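# Hang two metal bars on color-matched rack arms

## Task

Place each of the two short metal bars across the pair of rack arms whose labels (each mounted just above its arm) share the color of that bar's painted ends. Each bar must lie on both of its rack arms with its center between them and must stay there unaided, not held by the robot. Afterwards open the grippers and pull the arms away.

## Robot and tools

Robot: two arms, left_arm and right_arm, each ending in a two-finger gripper. The arm names do not match image sides. left_arm sits on the +y side.

World frame: shared by both arms. Origin on the plane z = 0, directly below the midpoint between the two arm bases, which are 0.70 m above it. +x points forward (the direction both arms face), +z points up. Result lines report each gripper's end_effector_position in metres and end_effector_quat_wxyz in this frame. At long reach the printed hand position may differ somewhat from the real one.

Gripper frame: +z runs out along the fingers, and the fingers close along y. The reported point lies between the finger pads when closed, under 1 cm behind the tips. Closing pushes the tips about 17 mm further along +z.

Row format (used by execute_actions and move): one flat list of 14 numbers covering both arms, each in [-1, 1]. Order is dx, dy, dz, rx, ry, rz, opening for left_arm, then the same seven for right_arm. Include all 14 even if only one arm should move.
- dx to rz are an offset, not a pose. They are measured in that gripper's own axes, from its measured pose when the action starts.
- For the first action of a call, that start point is the pose in the latest result for this scene.
- Scale: 1.0 equals 0.6 m of translation or 180 degrees of rotation.
- rx, ry, rz form a single rotation vector.
- opening is absolute: +1 is fully open (0.145 m), -1 is fully closed. A full close needs roughly 0.5 s or more.

execute_actions(actions): a list of actions run in sequence.
- Each action is a table of up to 15 rows. Each row lasts one control step of 1/30 s. If a table has fewer rows, its last row repeats until 15 steps have passed.
- Every row's offset is relative to the action's start pose, not to the row before it.
- An empty list moves nothing and just returns state and images.
- Per step, the commanded pose is clipped to within 70 mm and 16 degrees of the measured pose. A large offset may therefore not be reached within one action. The arm stops at its last clipped pose, so send the remainder in a later action.
- If position and orientation cannot both be reached, position wins.
- Hand target lines show where each gripper is currently being driven.

move(target, speed, blocking): drives each gripper in a straight line toward its target, and both arms finish together.
- target is one 14-number row, as above. Its offsets count from the pose in the scene's most recent result that shows one.
- speed is in m/s, from 0.002 to 0.5, default 0.25. Rotation is capped at twice that value in rad/s.
- A move lasts 0.5 to 10 s. If it would need longer, it is cut off at 10 s, short of the target.
- Openings are sent when the move starts.
- Paths do not avoid obstacles or the other arm.
- Grippers can lag or stray, and can spike well above speed, especially near full arm extension.
- The added move: line reports the ending: done, off_target, moving, held or fault. If only one arm is named, the other finished normally.
- limits=paced means a pose was clipped. limits=held means some steps were blocked, and the arm may then move suddenly fast.
- The result also gives each gripper's remaining distance to its target.
- With blocking=false the result comes back after 0.5 s while motion continues. Poll it with wait(0). Until a result shows the move has ended, any new move or execute_actions is rejected, so call wait or stop first.

wait(seconds): 0 to 10 s. Both arms keep their last command, and a running move carries on. It returns early if that move finishes.

stop(): brakes a running move. Braking needs room, more at high speed. Finger motion continues.

zoom_image(camera, region): a sharper crop of the latest image from cam_high, cam_left_wrist or cam_right_wrist.
- region is [x0, y0, x1, y1] in pixels, with origin at the top left.
- The crop is at most 504 x 504.
- All images are 896x504, returned in the order cam_high, cam_left_wrist, cam_right_wrist.
- Calibration (K, distortion, T_world_to_cam) is supplied and may be off by a few degrees or millimetres.

read_manual(section): returns only licence text ("licences"). It does not move anything.

finished_scene(scene): pass the current scene's number. Call it only once the bars rest unaided in place, since it cannot be undone. The robot first holds its last command. The result tells whether the goal was met and states the next task, if there is one.

Gripping: grip_measured reports the actual finger opening on the same -1 to 1 scale. To hold something, keep commanding an opening well below grip_measured. The larger the gap, the firmer the squeeze, up to about 10 N per pad for objects up to about 11 cm wide. Slamming the fingers shut can over-squeeze or bounce them open.

Holding still: for an arm that should stay put, send in a reply's first call the offset that brings it back to its intended pose. In later calls send zeros for it, and always give it the opening it should keep. An arm blocked by an object keeps pushing until commanded otherwise.

Warnings:
- A pose unreachable line means the clearance check altered or blocked that arm's command.
- FAULT lines mark an arm stop.
- MOTOR HOT appears from 85 °C. At 100 °C an OVER-TEMPERATURE FAULT disables the overheated joints until they cool, so avoid carrying loads for long, including while thinking.
- The robot keeps holding its last command while you compose a reply.
- Occasional disturbances may tug a held part or shove a loose one.

Joint limits: both arms list ranges per joint, for example elbow 0 to 2.443 rad and wrist pitch ±0.785 rad. The elbow never fully straightens.

Avoid:
- arm-to-arm contact or pressing, which can end the scene;
- knocking anything out of the work area, which fails the task;
- dropping or slipping bars;
- fast impacts, and targets set far beyond a contact point, since both press hard.

Release each bar gently onto its rack arms, then open the gripper and withdraw.

Each tool is called as name(argument=value, ...) on one line, values as JSON.

## Session

execute_actions(actions=[])

Scene clock: 0.00 s.
left_arm: end_effector_position=(+0.2687, +0.1476, +0.4469) grip_measured=+1.00 end_effector_quat_wxyz=(+0.010, +0.710, -0.002, +0.704) | right_arm: end_effector_position=(+0.2698, -0.1565, +0.4498) grip_measured=+1.00 end_effector_quat_wxyz=(+0.002, +0.709, -0.004, +0.705)
Joint positions: left_arm=[-0.438  0.333 -0.298  1.807  0.18  -0.279 -0.347  0.145] | right_arm=[-0.442  0.34  -0.278  1.818  0.184 -0.27  -0.361  0.145]
Joint velocities: left_arm=[ 0.055  0.055  0.012 -0.002 -0.037  0.037 -0.11  -0.   ] | right_arm=[-0.011 -0.055 -0.002 -0.002 -0.037 -0.022  0.022  0.   ]
Hand target (left_arm): +0.269, +0.148, +0.447; +0.010, +0.710, -0.002, +0.704
Hand target (right_arm): +0.270, -0.156, +0.450; +0.002, +0.709, -0.004, +0.705

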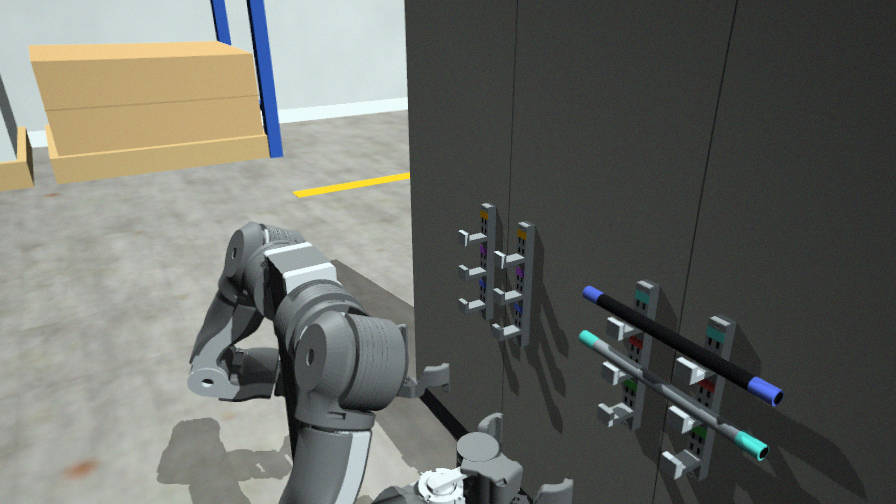

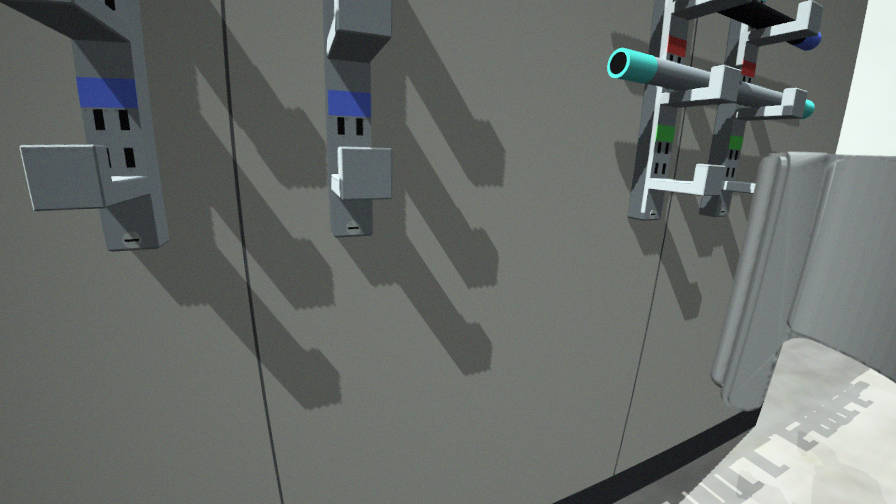

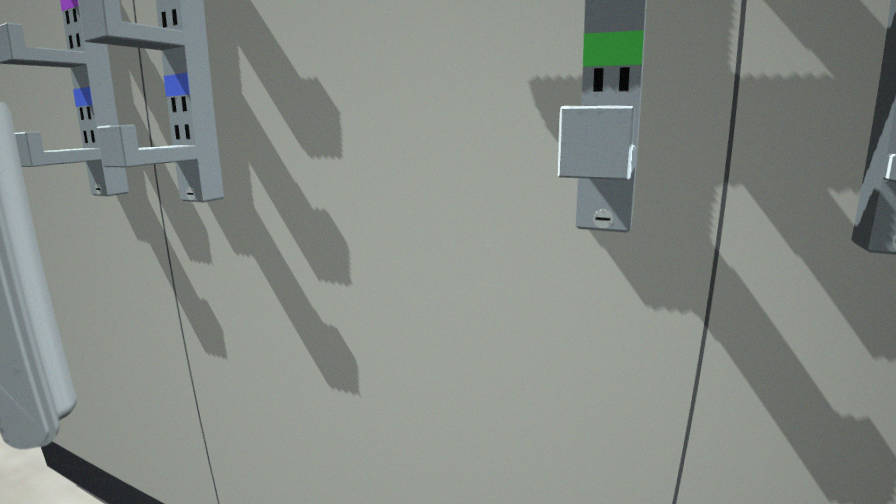

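zoom_image(camera="cam_high", region=[560,260,810,500])

zoom_image(camera="cam_high", region=[440,190,560,360])

Region (560, 260, 810, 500) of cam_high's 896x504 image, scaled by 2.016, with more detail than that image has; it fills the top 484 rows of this view, and the rest is white.

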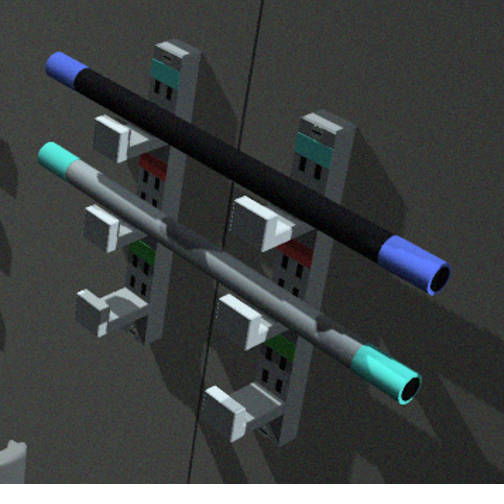

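Region (440, 190, 560, 360) of cam_high's 896x504 image, scaled by 2.965, with more detail than that image has; it fills the left 356 columns of this view, and the rest is white.

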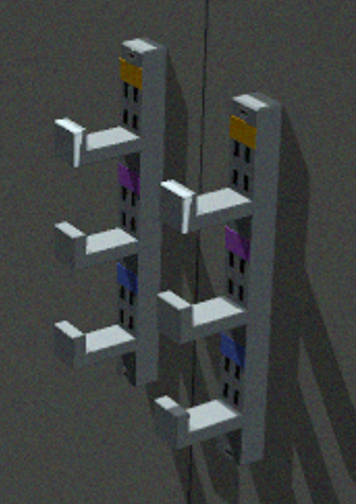

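move(target=[0,0,0,0,0,-0.5,0, 0.312,0.1025,0.08,0,0,0.5,-0.1])

Scene clock: 7.77 s.
left_arm: end_effector_position=(+0.2704, +0.1476, +0.4507) grip_measured=+0.00 end_effector_quat_wxyz=(+0.509, +0.499, +0.498, +0.495) | right_arm: end_effector_position=(+0.3156, -0.2149, +0.6359) grip_measured=-0.10 end_effector_quat_wxyz=(+0.457, -0.489, +0.504, -0.545)
Joint positions: left_arm=[-0.483 -0.001 -0.009  1.803  1.577  0.009  0.257  0.076] | right_arm=[ 0.107 -0.167  0.385  2.33   1.582  0.377 -0.803  0.068]
Joint velocities: left_arm=[-0.055 -0.033 -0.007  0.007  0.022  0.066  0.037 -0.   ] | right_arm=[-0.033  0.011 -0.012 -0.007 -0.095 -0.081 -0.037 -0.   ]
Hand target (left_arm): +0.270, +0.148, +0.450; +0.509, +0.498, +0.497, +0.495
Hand target (right_arm): +0.315, -0.215, +0.637; +0.458, -0.488, +0.504, -0.546
Off the commanded pose (left_arm): 0.004 m, 1 deg.
Off the commanded pose (right_arm): 0.005 m, 7 deg.
joint sent to its limit (left arm) — the command would take joint 5 (forearm roll) past its upper limit, so that joint was sent only as far as its limit.
joint sent to its limit (right arm) — the command would take joint 2 (shoulder roll) past its lower limit and joint 5 (forearm roll) past its upper limit, so those joints were sent only as far as their limits.
move: off_target (left_arm, right_arm)
camera_calibration (this result's frames):
cam_left_wrist: T_world_to_cam=[[-0.395075, 0.0543617, 0.917039, -0.322733], [-0.251117, -0.966618, -0.0508845, 0.241852], [0.88366, -0.250387, 0.395538, -0.330442], [0, 0, 0, 1]] pos_world=[0.225228, 0.168584, 0.438967]
cam_right_wrist: T_world_to_cam=[[0.406825, -0.0780495, -0.910166, 0.444718], [-0.139989, 0.979248, -0.146546, 0.359037], [0.902716, 0.187031, 0.387457, -0.436428], [0, 0, 0, 1]] pos_world=[0.263309, -0.235251, 0.62648]

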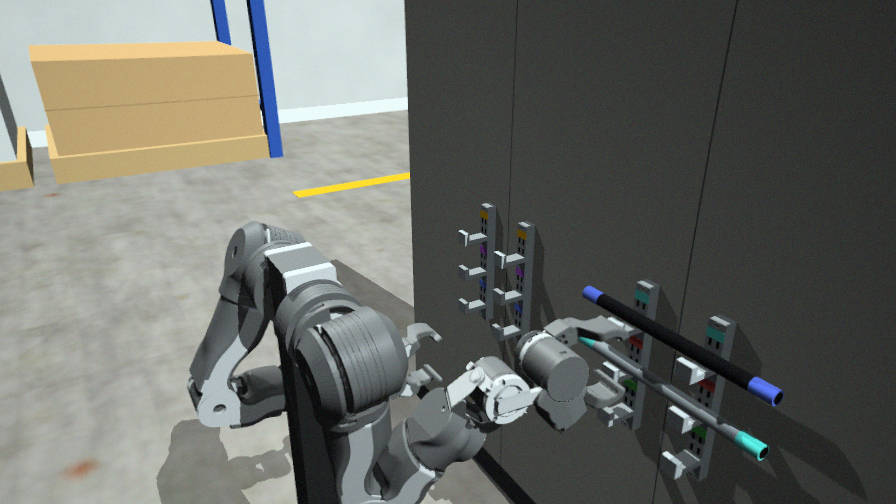

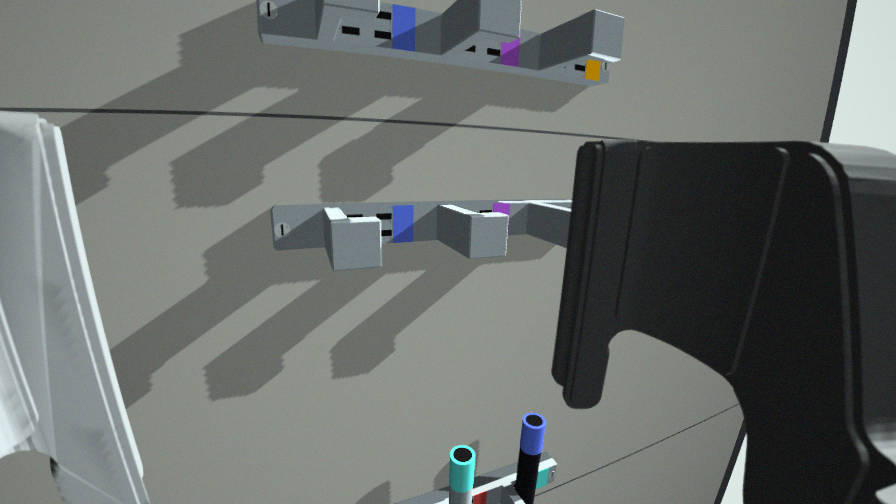

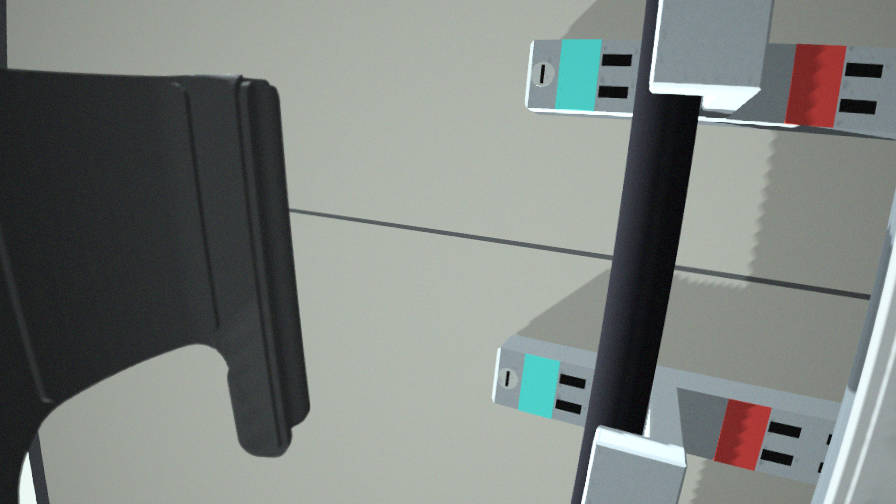

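move(target=[0,0,0,0,0,0.5,0, 0,0,-0.03,0,0,-0.5,-0.1], speed=0.5)

move(target=[0,0,0,0,0,0.5,0, 0,0,0,0,0,-0.5,-0.1], speed=0.5)

Scene clock: 11.10 s.
left_arm: end_effector_position=(+0.2692, +0.1464, +0.4465) grip_measured=+0.00 end_effector_quat_wxyz=(+0.012, +0.711, -0.003, +0.704) | right_arm: end_effector_position=(+0.2990, -0.2123, +0.6348) grip_measured=-0.10 end_effector_quat_wxyz=(+0.059, +0.705, -0.015, +0.706)
Joint positions: left_arm=[-0.474  0.165 -0.152  1.806  0.093 -0.252 -0.165  0.076] | right_arm=[-0.146  0.772  0.005  2.411  0.816  0.485 -0.69   0.068]
Joint velocities: left_arm=[ 0.033  0.011 -0.002  0.002 -0.022 -0.007 -0.066 -0.   ] | right_arm=[-0.011  0.011 -0.007 -0.007 -0.066 -0.066 -0.037  0.   ]
Hand target (left_arm): +0.270, +0.147, +0.448; +0.010, +0.709, -0.002, +0.705
Hand target (right_arm): +0.298, -0.212, +0.635; +0.060, +0.706, -0.014, +0.706
Off the commanded pose (left_arm): 0.004 m, 1 deg.
Off the commanded pose (right_arm): 0.002 m, 1 deg.
move: off_target (left_arm)
camera_calibration (this result's frames):
cam_left_wrist: T_world_to_cam=[[-0.409576, -0.910763, 0.0525242, 0.211902], [-0.245585, 0.0546257, -0.967835, 0.498655], [0.878599, -0.409301, -0.246043, -0.0169081], [0, 0, 0, 1]] pos_world=[0.224108, 0.158833, 0.467326]
cam_right_wrist: T_world_to_cam=[[0.303437, -0.952411, 0.0289826, -0.300237], [-0.249893, -0.108894, -0.962131, 0.673567], [0.9195, 0.284703, -0.271043, 0.0122679], [0, 0, 0, 1]] pos_world=[0.248142, -0.216095, 0.660086]

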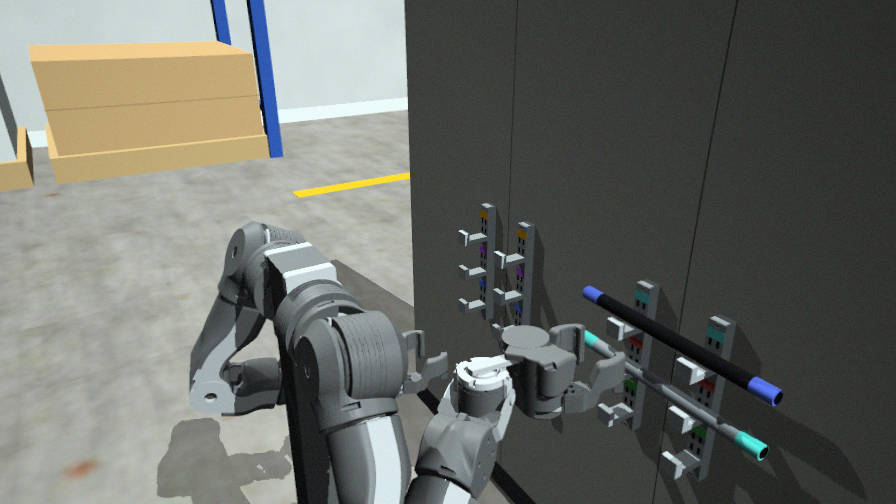

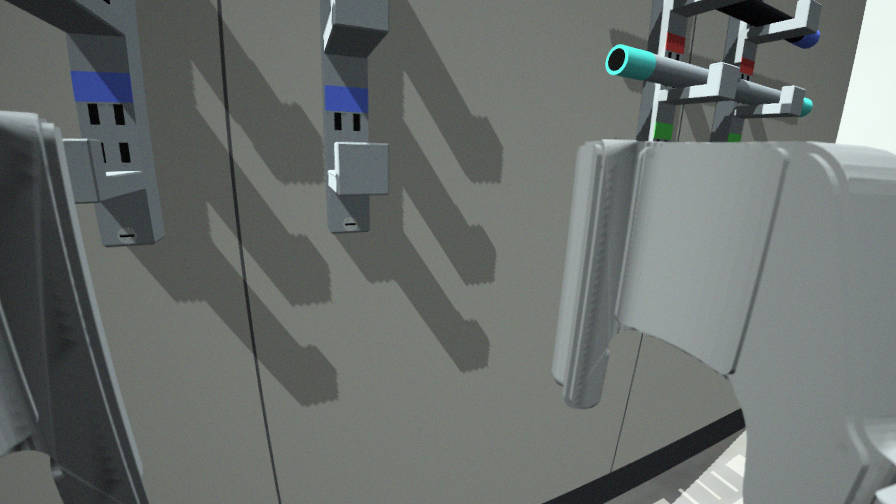

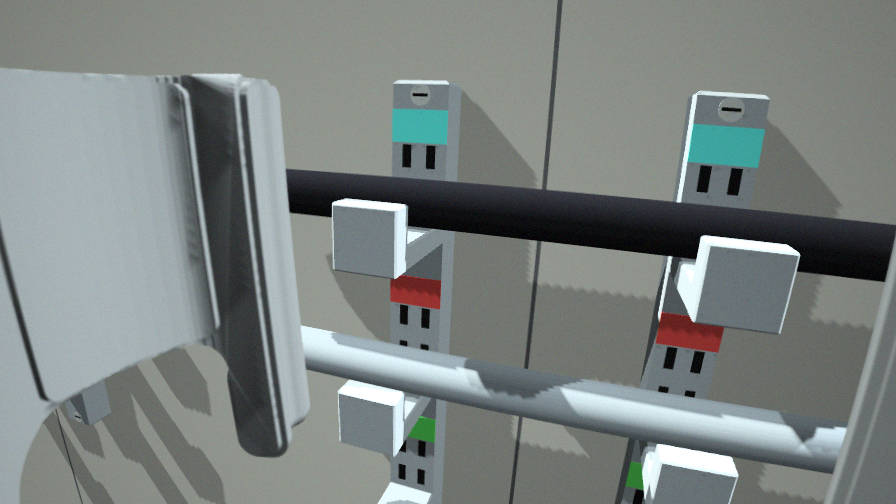

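Scene clock: 13.17 s.
left_arm: end_effector_position=(+0.2684, +0.1479, +0.4469) grip_measured=+0.00 end_effector_quat_wxyz=(+0.490, -0.502, +0.502, -0.505) | right_arm: end_effector_position=(+0.2986, -0.2123, +0.6342) grip_measured=-0.10 end_effector_quat_wxyz=(+0.499, +0.485, +0.512, +0.504)
Joint positions: left_arm=[-0.418  0.378 -0.353  1.801 -1.244  0.389 -0.316  0.076] | right_arm=[ 0.439  1.558 -0.881  2.378 -0.059  0.797 -0.406  0.068]
Joint velocities: left_arm=[-0.011 -0.011 -0.012 -0.002  0.022 -0.007 -0.022  0.   ] | right_arm=[ 0.055  0.033 -0.017 -0.012  0.022 -0.022 -0.051  0.   ]
Hand target (left_arm): +0.268, +0.148, +0.445; +0.490, -0.504, +0.504, -0.502
Hand target (right_arm): +0.299, -0.213, +0.635; +0.501, +0.484, +0.512, +0.502
Off the commanded pose (left_arm): 0.002 m, 0 deg.
Off the commanded pose (right_arm): 0.001 m, 8 deg.
joint sent to its limit (right arm) — the command would take joint 6 (wrist pitch) past its upper limit, so that joint was sent only as far as its limit.
move: off_target (right_arm)
camera_calibration (this result's frames):
cam_left_wrist: T_world_to_cam=[[-0.399303, -0.0446627, -0.91573, 0.514771], [-0.222272, 0.973731, 0.0494298, -0.0980425], [0.889467, 0.223279, -0.398741, -0.0437668], [0, 0, 0, 1]] pos_world=[0.222687, 0.12823, 0.458786]
cam_right_wrist: T_world_to_cam=[[0.396397, 0.00240084, 0.918076, -0.688978], [-0.211203, -0.972937, 0.0937352, -0.191759], [0.893455, -0.231056, -0.385163, -0.0169101], [0, 0, 0, 1]] pos_world=[0.247718, -0.188822, 0.643996]

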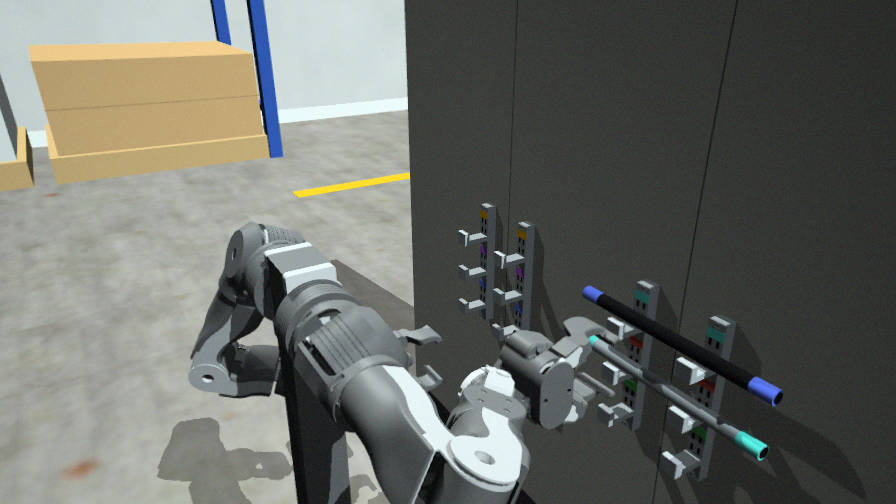

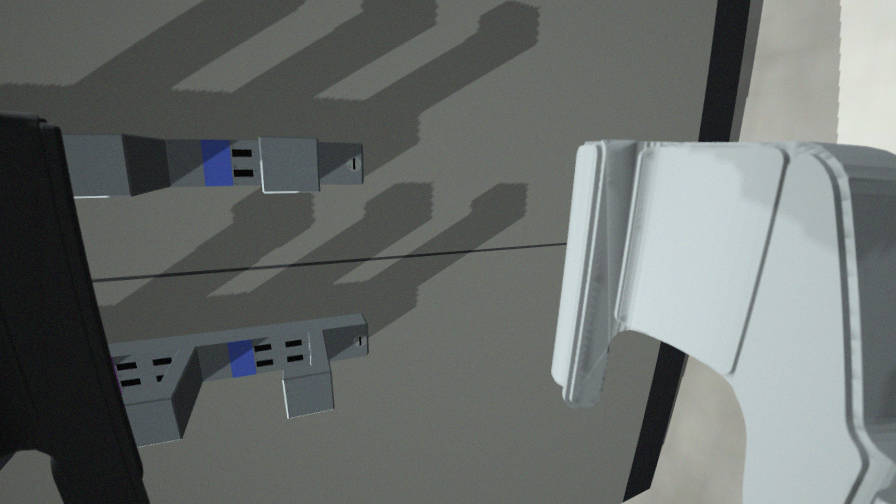

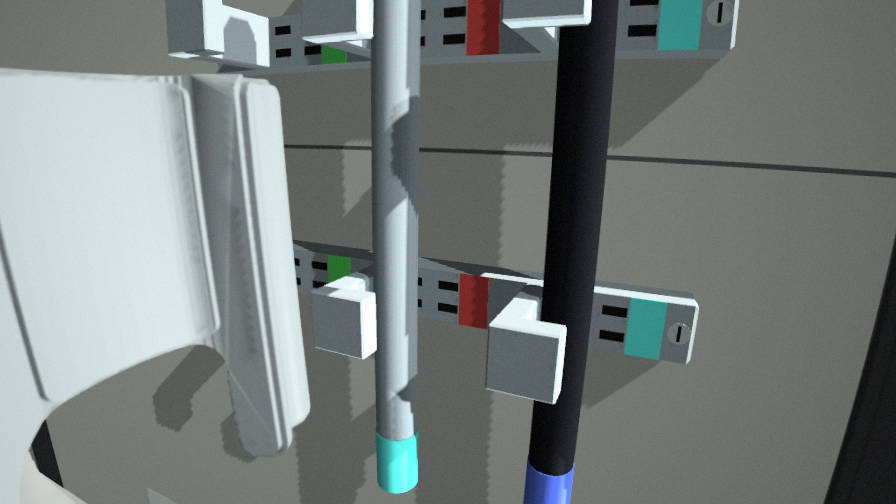

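move(target=[0,0,0,0,0,0,0, 0,-0.013,0.133,0,0,0,-0.25])

Scene clock: 14.53 s.
left_arm: end_effector_position=(+0.2684, +0.1479, +0.4469) grip_measured=+0.00 end_effector_quat_wxyz=(+0.490, -0.502, +0.502, -0.505) | right_arm: end_effector_position=(+0.3784, -0.2113, +0.6273) grip_measured=-0.25 end_effector_quat_wxyz=(+0.500, +0.487, +0.507, +0.506)
Joint positions: left_arm=[-0.418  0.378 -0.353  1.801 -1.244  0.389 -0.316  0.076] | right_arm=[ 0.727  1.191 -0.961  2.004 -0.309  0.702 -0.07   0.057]
Joint velocities: left_arm=[ 0.011  0.055  0.012 -0.022 -0.037  0.022 -0.037  0.   ] | right_arm=[-0.033  0.055 -0.012  0.017  0.022 -0.007  0.095 -0.   ]
Hand target (left_arm): +0.268, +0.148, +0.447; +0.490, -0.503, +0.502, -0.505
Hand target (right_arm): +0.378, -0.211, +0.627; +0.499, +0.486, +0.509, +0.506
Off the commanded pose (left_arm): 0.000 m, 0 deg.
Off the commanded pose (right_arm): 0.001 m, 1 deg.
move: done
camera_calibration (this result's frames):
cam_left_wrist: T_world_to_cam=[[-0.399303, -0.0446627, -0.91573, 0.514771], [-0.222272, 0.973731, 0.0494298, -0.0980425], [0.889467, 0.223279, -0.398741, -0.0437668], [0, 0, 0, 1]] pos_world=[0.222687, 0.12823, 0.458786]
cam_right_wrist: T_world_to_cam=[[0.390878, -0.00664739, 0.920419, -0.715566], [-0.216705, -0.972529, 0.0850053, -0.165632], [0.894569, -0.232686, -0.381581, -0.0935601], [0, 0, 0, 1]] pos_world=[0.327502, -0.187609, 0.636999]

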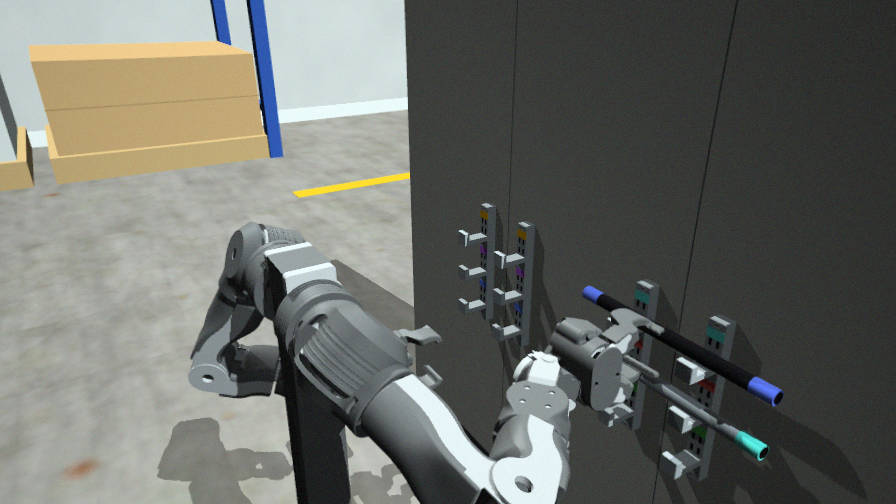

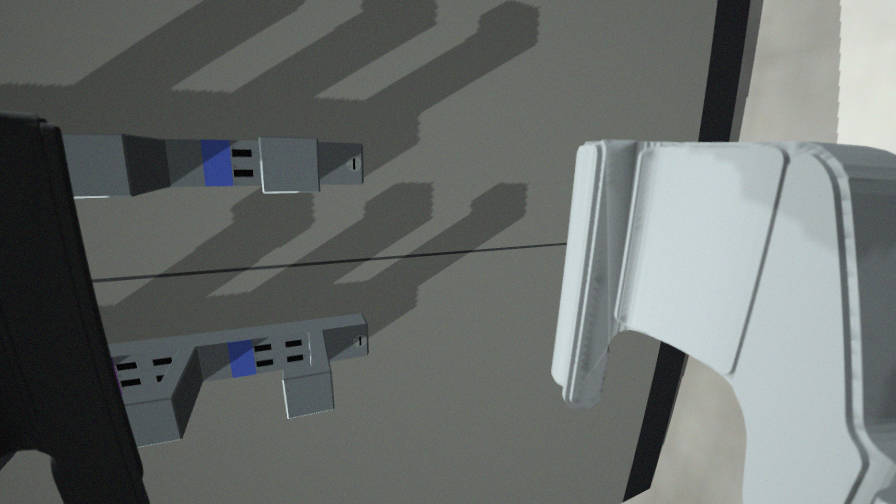

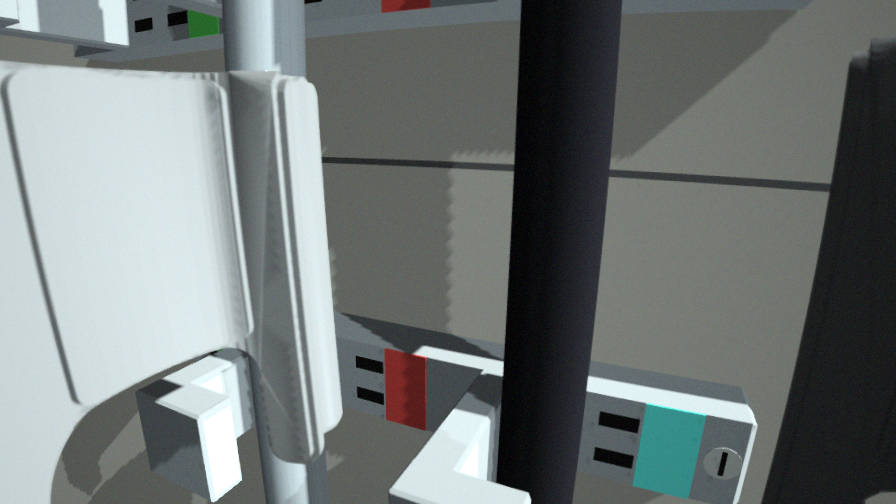

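move(target=[0,0,0,0,0,0,0, 0,-0.009,0.108,0,0,0,-0.25], speed=0.1)

Scene clock: 16.17 s.
left_arm: end_effector_position=(+0.2684, +0.1479, +0.4469) grip_measured=+0.00 end_effector_quat_wxyz=(+0.490, -0.502, +0.502, -0.505) | right_arm: end_effector_position=(+0.4434, -0.2105, +0.6228) grip_measured=-0.25 end_effector_quat_wxyz=(+0.500, +0.489, +0.503, +0.508)
Joint positions: left_arm=[-0.418  0.378 -0.353  1.801 -1.244  0.389 -0.316  0.076] | right_arm=[ 0.898  0.949 -1.016  1.645 -0.386  0.566 -0.002  0.057]
Joint velocities: left_arm=[-0.033 -0.033 -0.022 -0.012  0.037 -0.037 -0.037  0.   ] | right_arm=[ 0.055 -0.099 -0.022 -0.012  0.051 -0.007  0.066  0.   ]
Hand target (left_arm): +0.268, +0.148, +0.447; +0.490, -0.502, +0.502, -0.505
Hand target (right_arm): +0.443, -0.210, +0.622; +0.500, +0.488, +0.506, +0.507
Off the commanded pose (left_arm): 0.000 m, 0 deg.
Off the commanded pose (right_arm): 0.001 m, 1 deg.
move: done
camera_calibration (this result's frames):
cam_left_wrist: T_world_to_cam=[[-0.399303, -0.0446627, -0.91573, 0.514771], [-0.222272, 0.973731, 0.0494298, -0.0980425], [0.889467, 0.223279, -0.398741, -0.0437668], [0, 0, 0, 1]] pos_world=[0.222687, 0.12823, 0.458786]
cam_right_wrist: T_world_to_cam=[[0.386221, -0.0153987, 0.922278, -0.737728], [-0.221765, -0.972084, 0.076638, -0.142838], [0.895351, -0.234129, -0.378854, -0.155631], [0, 0, 0, 1]] pos_world=[0.392594, -0.186648, 0.632375]

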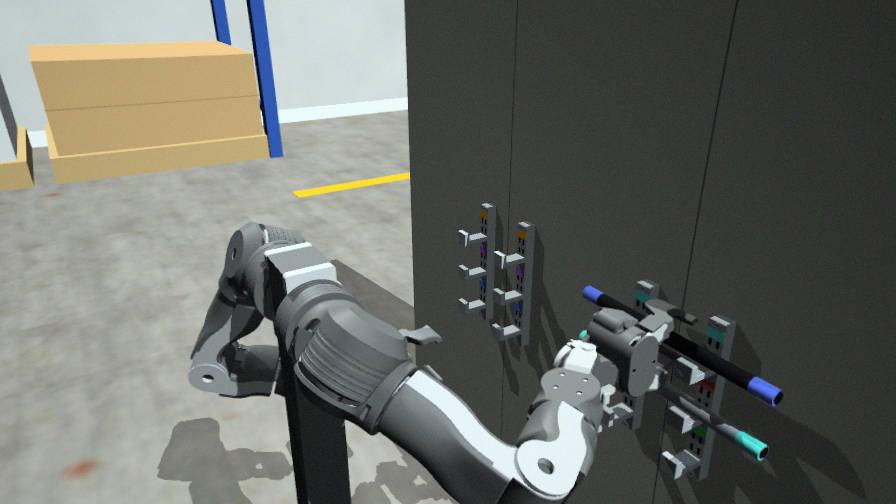

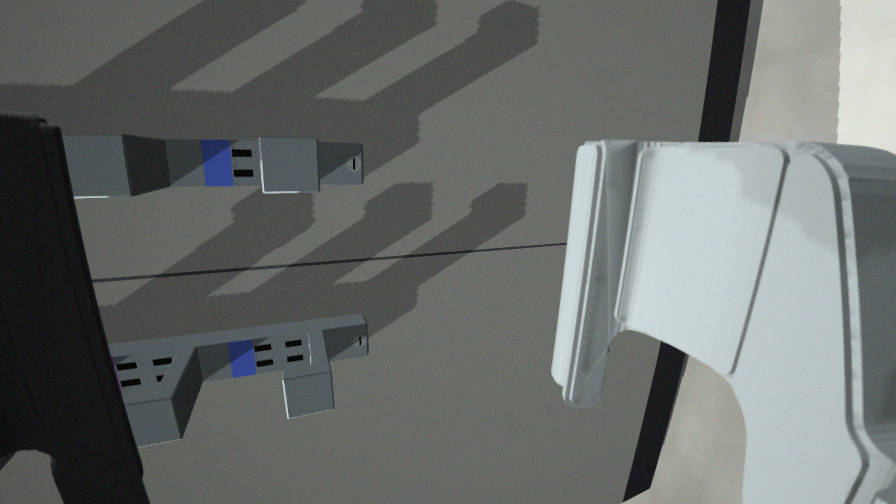

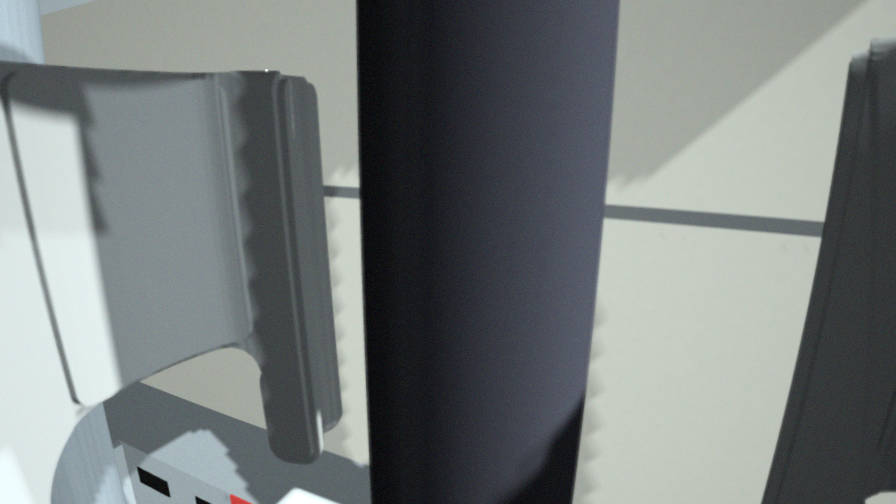

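move(target=[0,0,0,0,0,0,0, 0,-0.004,-0.01,0,0,0,-0.25], speed=0.1)

execute_actions(actions=[[[0,0,0,0,0,0,0,0,0,0,0,0,0,-0.45],[0,0,0,0,0,0,0,0,0,0,0,0,0,-0.55],[0,0,0,0,0,0,0,0,0,0,0,0,0,-0.6],[0,0,0,0,0,0,0,0,0,0,0,0,0,-0.65],[0,0,0,0,0,0,0,0,0,0,0,0,0,-0.7],[0,0,0,0,0,0,0,0,0,0,0,0,0,-0.75],[0,0,0,0,0,0,0,0,0,0,0,0,0,-0.8],[0,0,0,0,0,0,0,0,0,0,0,0,0,-0.85],[0,0,0,0,0,0,0,0,0,0,0,0,0,-0.9],[0,0,0,0,0,0,0,0,0,0,0,0,0,-0.95]],[[0,0,0,0,0,0,0,0,0,0,0,0,0,-0.95]]])

move(target=[0,0,0,0,0,0,0, 0,0.06,0,0,0,0,-0.95], speed=0.06)

Scene clock: 18.83 s.
left_arm: end_effector_position=(+0.2684, +0.1479, +0.4469) grip_measured=+0.00 end_effector_quat_wxyz=(+0.490, -0.502, +0.502, -0.505) | right_arm: end_effector_position=(+0.4378, -0.2094, +0.6183) grip_measured=-0.25 end_effector_quat_wxyz=(+0.498, +0.489, +0.507, +0.506)
Joint positions: left_arm=[-0.418  0.378 -0.353  1.801 -1.244  0.389 -0.316  0.076] | right_arm=[ 0.877  0.965 -1.016  1.673 -0.383  0.575 -0.008  0.057]
Joint velocities: left_arm=[-0.077 -0.055 -0.007  0.007  0.051  0.007  0.022 -0.   ] | right_arm=[-0.055 -0.033 -0.007 -0.002  0.022  0.022 -0.022  0.   ]
Hand target (left_arm): +0.268, +0.148, +0.447; +0.490, -0.502, +0.502, -0.505
Hand target (right_arm): +0.437, -0.211, +0.620; +0.501, +0.489, +0.503, +0.508
Off the commanded pose (left_arm): 0.000 m, 0 deg.
Off the commanded pose (right_arm): 0.002 m, 1 deg.
move: done
camera_calibration (this result's frames):
cam_left_wrist: T_world_to_cam=[[-0.399303, -0.0446627, -0.91573, 0.514771], [-0.222272, 0.973731, 0.0494298, -0.0980425], [0.889467, 0.223279, -0.398741, -0.0437668], [0, 0, 0, 1]] pos_world=[0.222687, 0.12823, 0.458786]
cam_right_wrist: T_world_to_cam=[[0.393908, -0.0113284, 0.91908, -0.731973], [-0.216778, -0.972862, 0.0809171, -0.147683], [0.893221, -0.23111, -0.385673, -0.146245], [0, 0, 0, 1]] pos_world=[0.386944, -0.185766, 0.628289]

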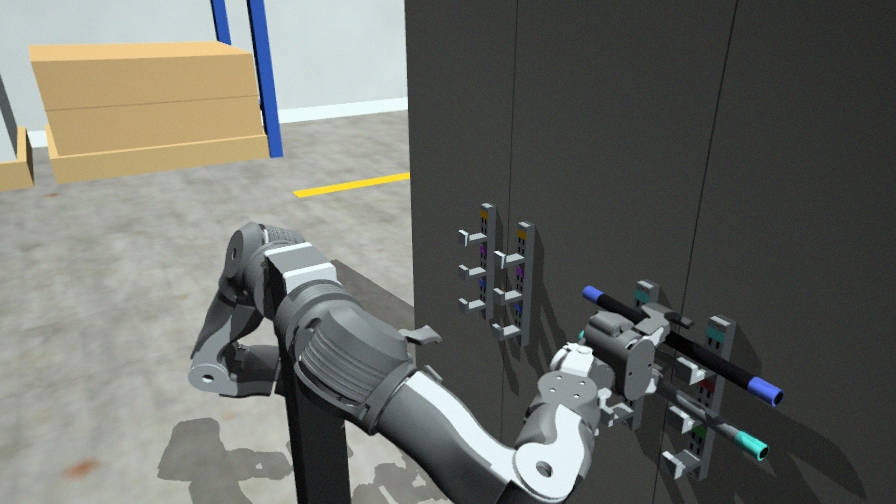

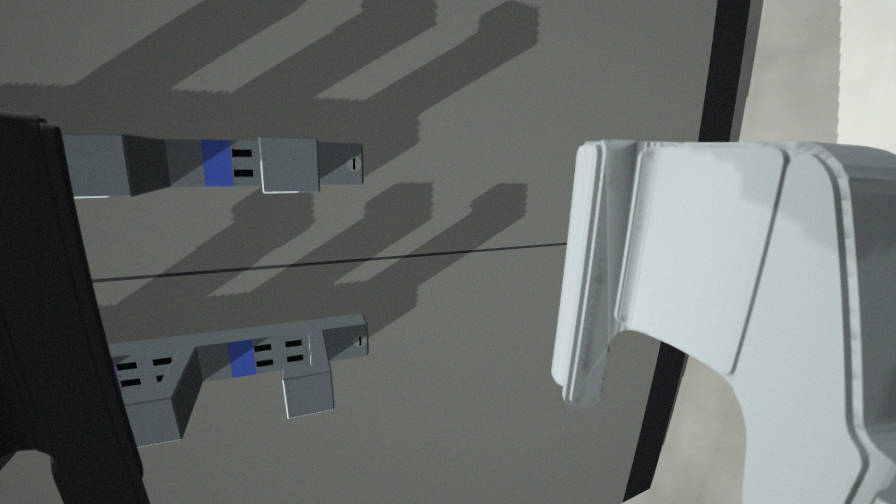

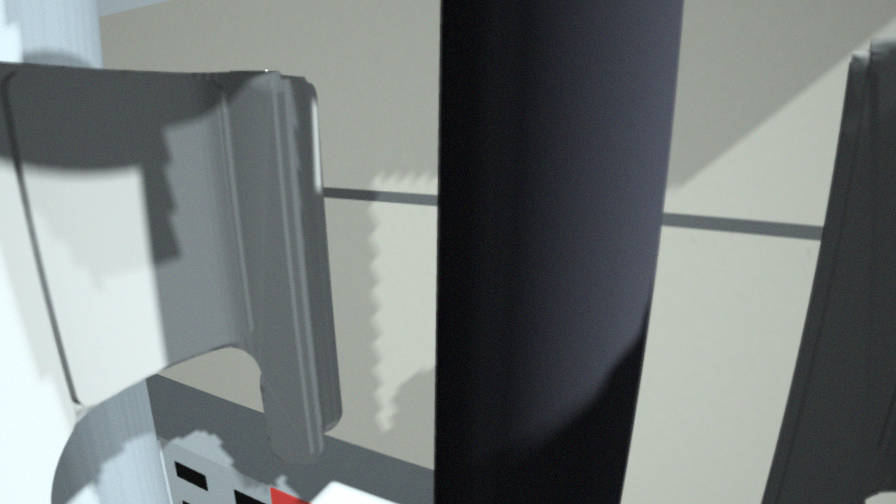

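Scene clock: 19.83 s.
left_arm: end_effector_position=(+0.2684, +0.1479, +0.4469) grip_measured=+0.00 end_effector_quat_wxyz=(+0.490, -0.502, +0.502, -0.505) | right_arm: end_effector_position=(+0.4380, -0.2093, +0.6226) grip_measured=-0.74 end_effector_quat_wxyz=(+0.502, +0.485, +0.502, +0.511)
Joint positions: left_arm=[-0.418  0.378 -0.353  1.801 -1.244  0.389 -0.316  0.076] | right_arm=[ 0.881  0.965 -1.015  1.674 -0.384  0.575 -0.021  0.019]
Joint velocities: left_arm=[ 0.033  0.011 -0.027 -0.012 -0.066 -0.051 -0.037 -0.   ] | right_arm=[ 0.055 -0.077 -0.007 -0.002 -0.037  0.007  0.051 -0.   ]
Hand target (left_arm): +0.268, +0.148, +0.447; +0.490, -0.502, +0.502, -0.505
Hand target (right_arm): +0.438, -0.209, +0.622; +0.502, +0.485, +0.503, +0.510
Off the commanded pose (left_arm): 0.000 m, 0 deg.
Off the commanded pose (right_arm): 0.000 m, 0 deg.
camera_calibration (this result's frames):
cam_left_wrist: T_world_to_cam=[[-0.399303, -0.0446627, -0.91573, 0.514771], [-0.222272, 0.973731, 0.0494298, -0.0980425], [0.889467, 0.223279, -0.398741, -0.0437668], [0, 0, 0, 1]] pos_world=[0.222687, 0.12823, 0.458786]
cam_right_wrist: T_world_to_cam=[[0.377153, -0.0118005, 0.926076, -0.73313], [-0.217803, -0.973005, 0.0763038, -0.144577], [0.900176, -0.230481, -0.369542, -0.157711], [0, 0, 0, 1]] pos_world=[0.38698, -0.185675, 0.631685]

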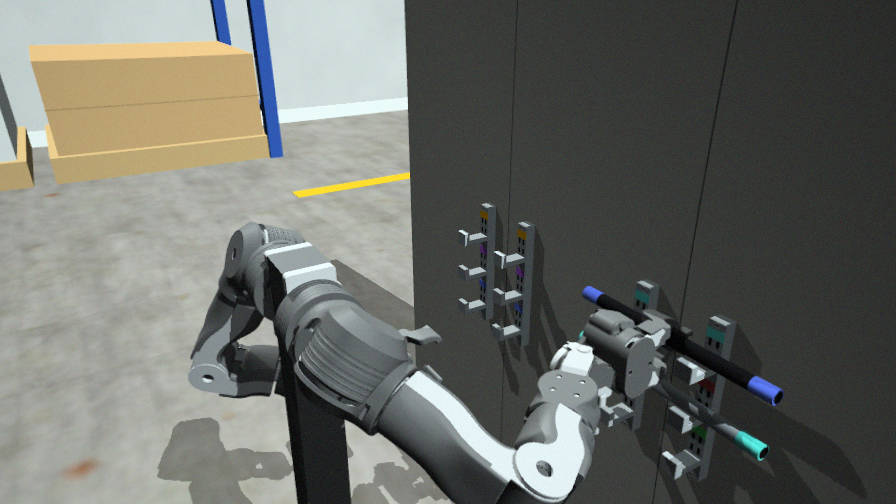

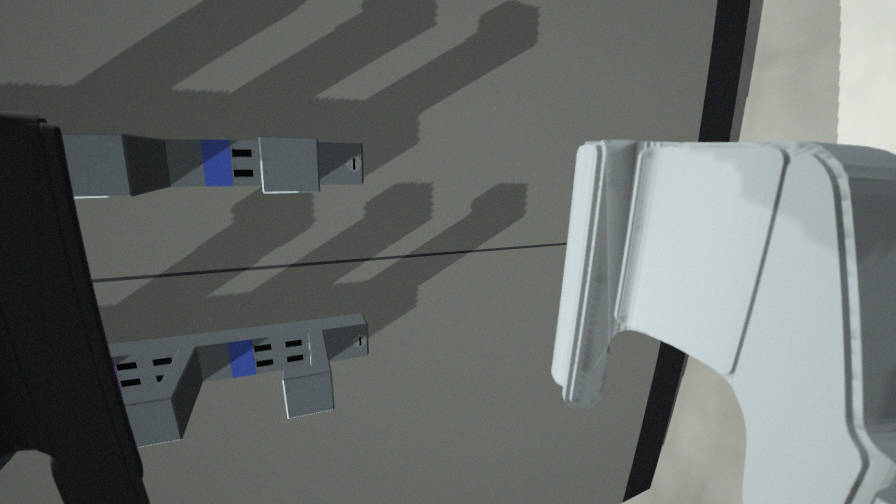

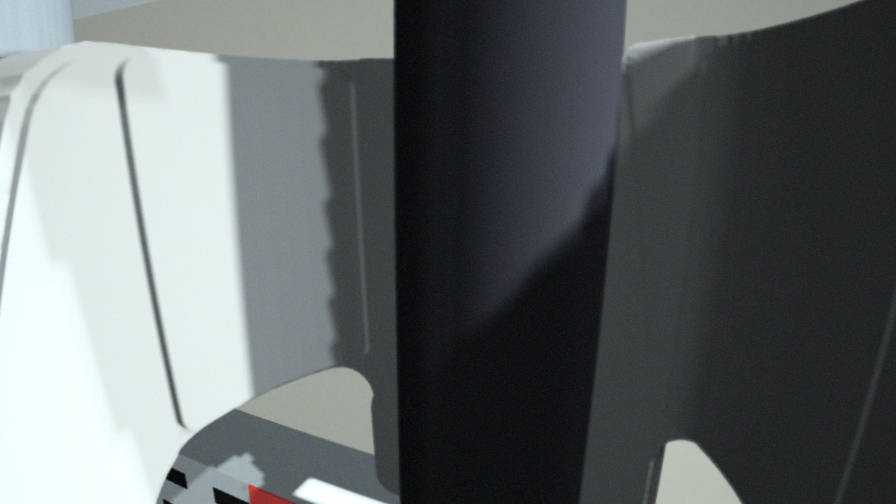

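Scene clock: 20.67 s.
left_arm: end_effector_position=(+0.2684, +0.1479, +0.4469) grip_measured=+0.00 end_effector_quat_wxyz=(+0.490, -0.502, +0.502, -0.505) | right_arm: end_effector_position=(+0.4372, -0.2073, +0.6558) grip_measured=-0.75 end_effector_quat_wxyz=(+0.499, +0.485, +0.505, +0.511)
Joint positions: left_arm=[-0.418  0.378 -0.353  1.801 -1.244  0.389 -0.316  0.076] | right_arm=[ 0.988  0.994 -1.015  1.726 -0.368  0.595  0.1    0.019]
Joint velocities: left_arm=[ 0.033 -0.077 -0.002  0.017 -0.037 -0.007  0.037 -0.   ] | right_arm=[ 0.011  0.011  0.002 -0.012 -0.007  0.022 -0.066 -0.   ]
Hand target (left_arm): +0.268, +0.148, +0.447; +0.490, -0.502, +0.502, -0.505
Hand target (right_arm): +0.437, -0.208, +0.658; +0.502, +0.484, +0.502, +0.511
Off the commanded pose (left_arm): 0.000 m, 0 deg.
Off the commanded pose (right_arm): 0.003 m, 0 deg.
move: done
camera_calibration (this result's frames):
cam_left_wrist: T_world_to_cam=[[-0.399303, -0.0446627, -0.91573, 0.514771], [-0.222272, 0.973731, 0.0494298, -0.0980425], [0.889467, 0.223279, -0.398741, -0.0437668], [0, 0, 0, 1]] pos_world=[0.222687, 0.12823, 0.458786]
cam_right_wrist: T_world_to_cam=[[0.383163, -0.0106749, 0.923619, -0.764267], [-0.211942, -0.974271, 0.0766638, -0.148405], [0.899036, -0.225129, -0.375567, -0.138724], [0, 0, 0, 1]] pos_world=[0.386103, -0.183976, 0.665169]

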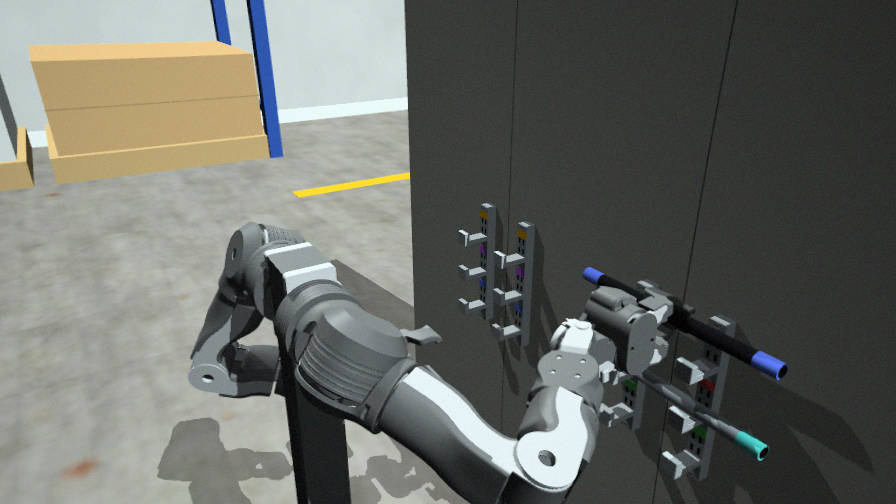

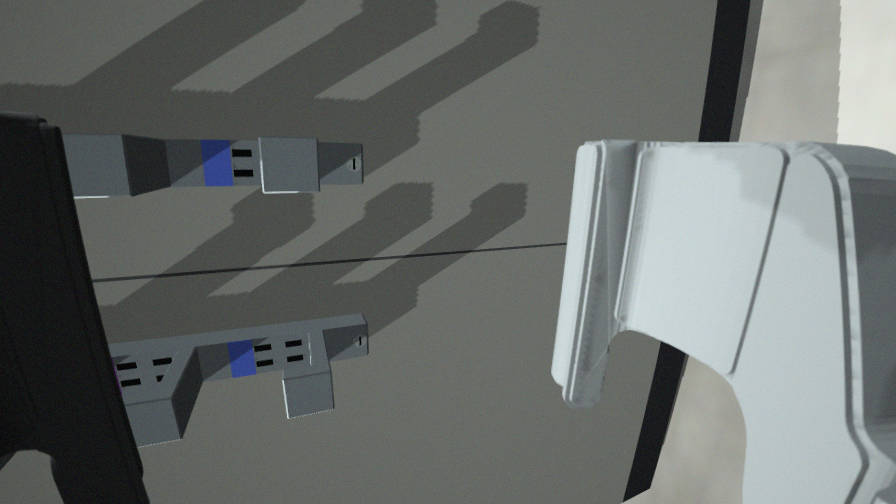

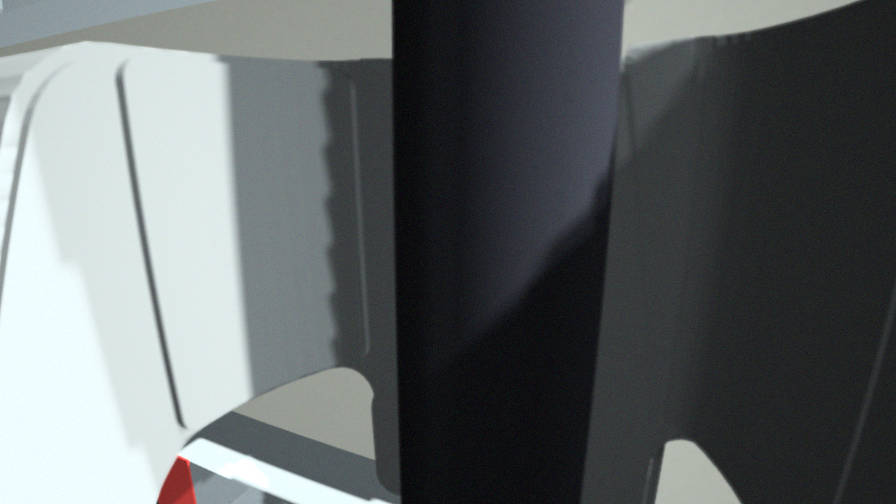

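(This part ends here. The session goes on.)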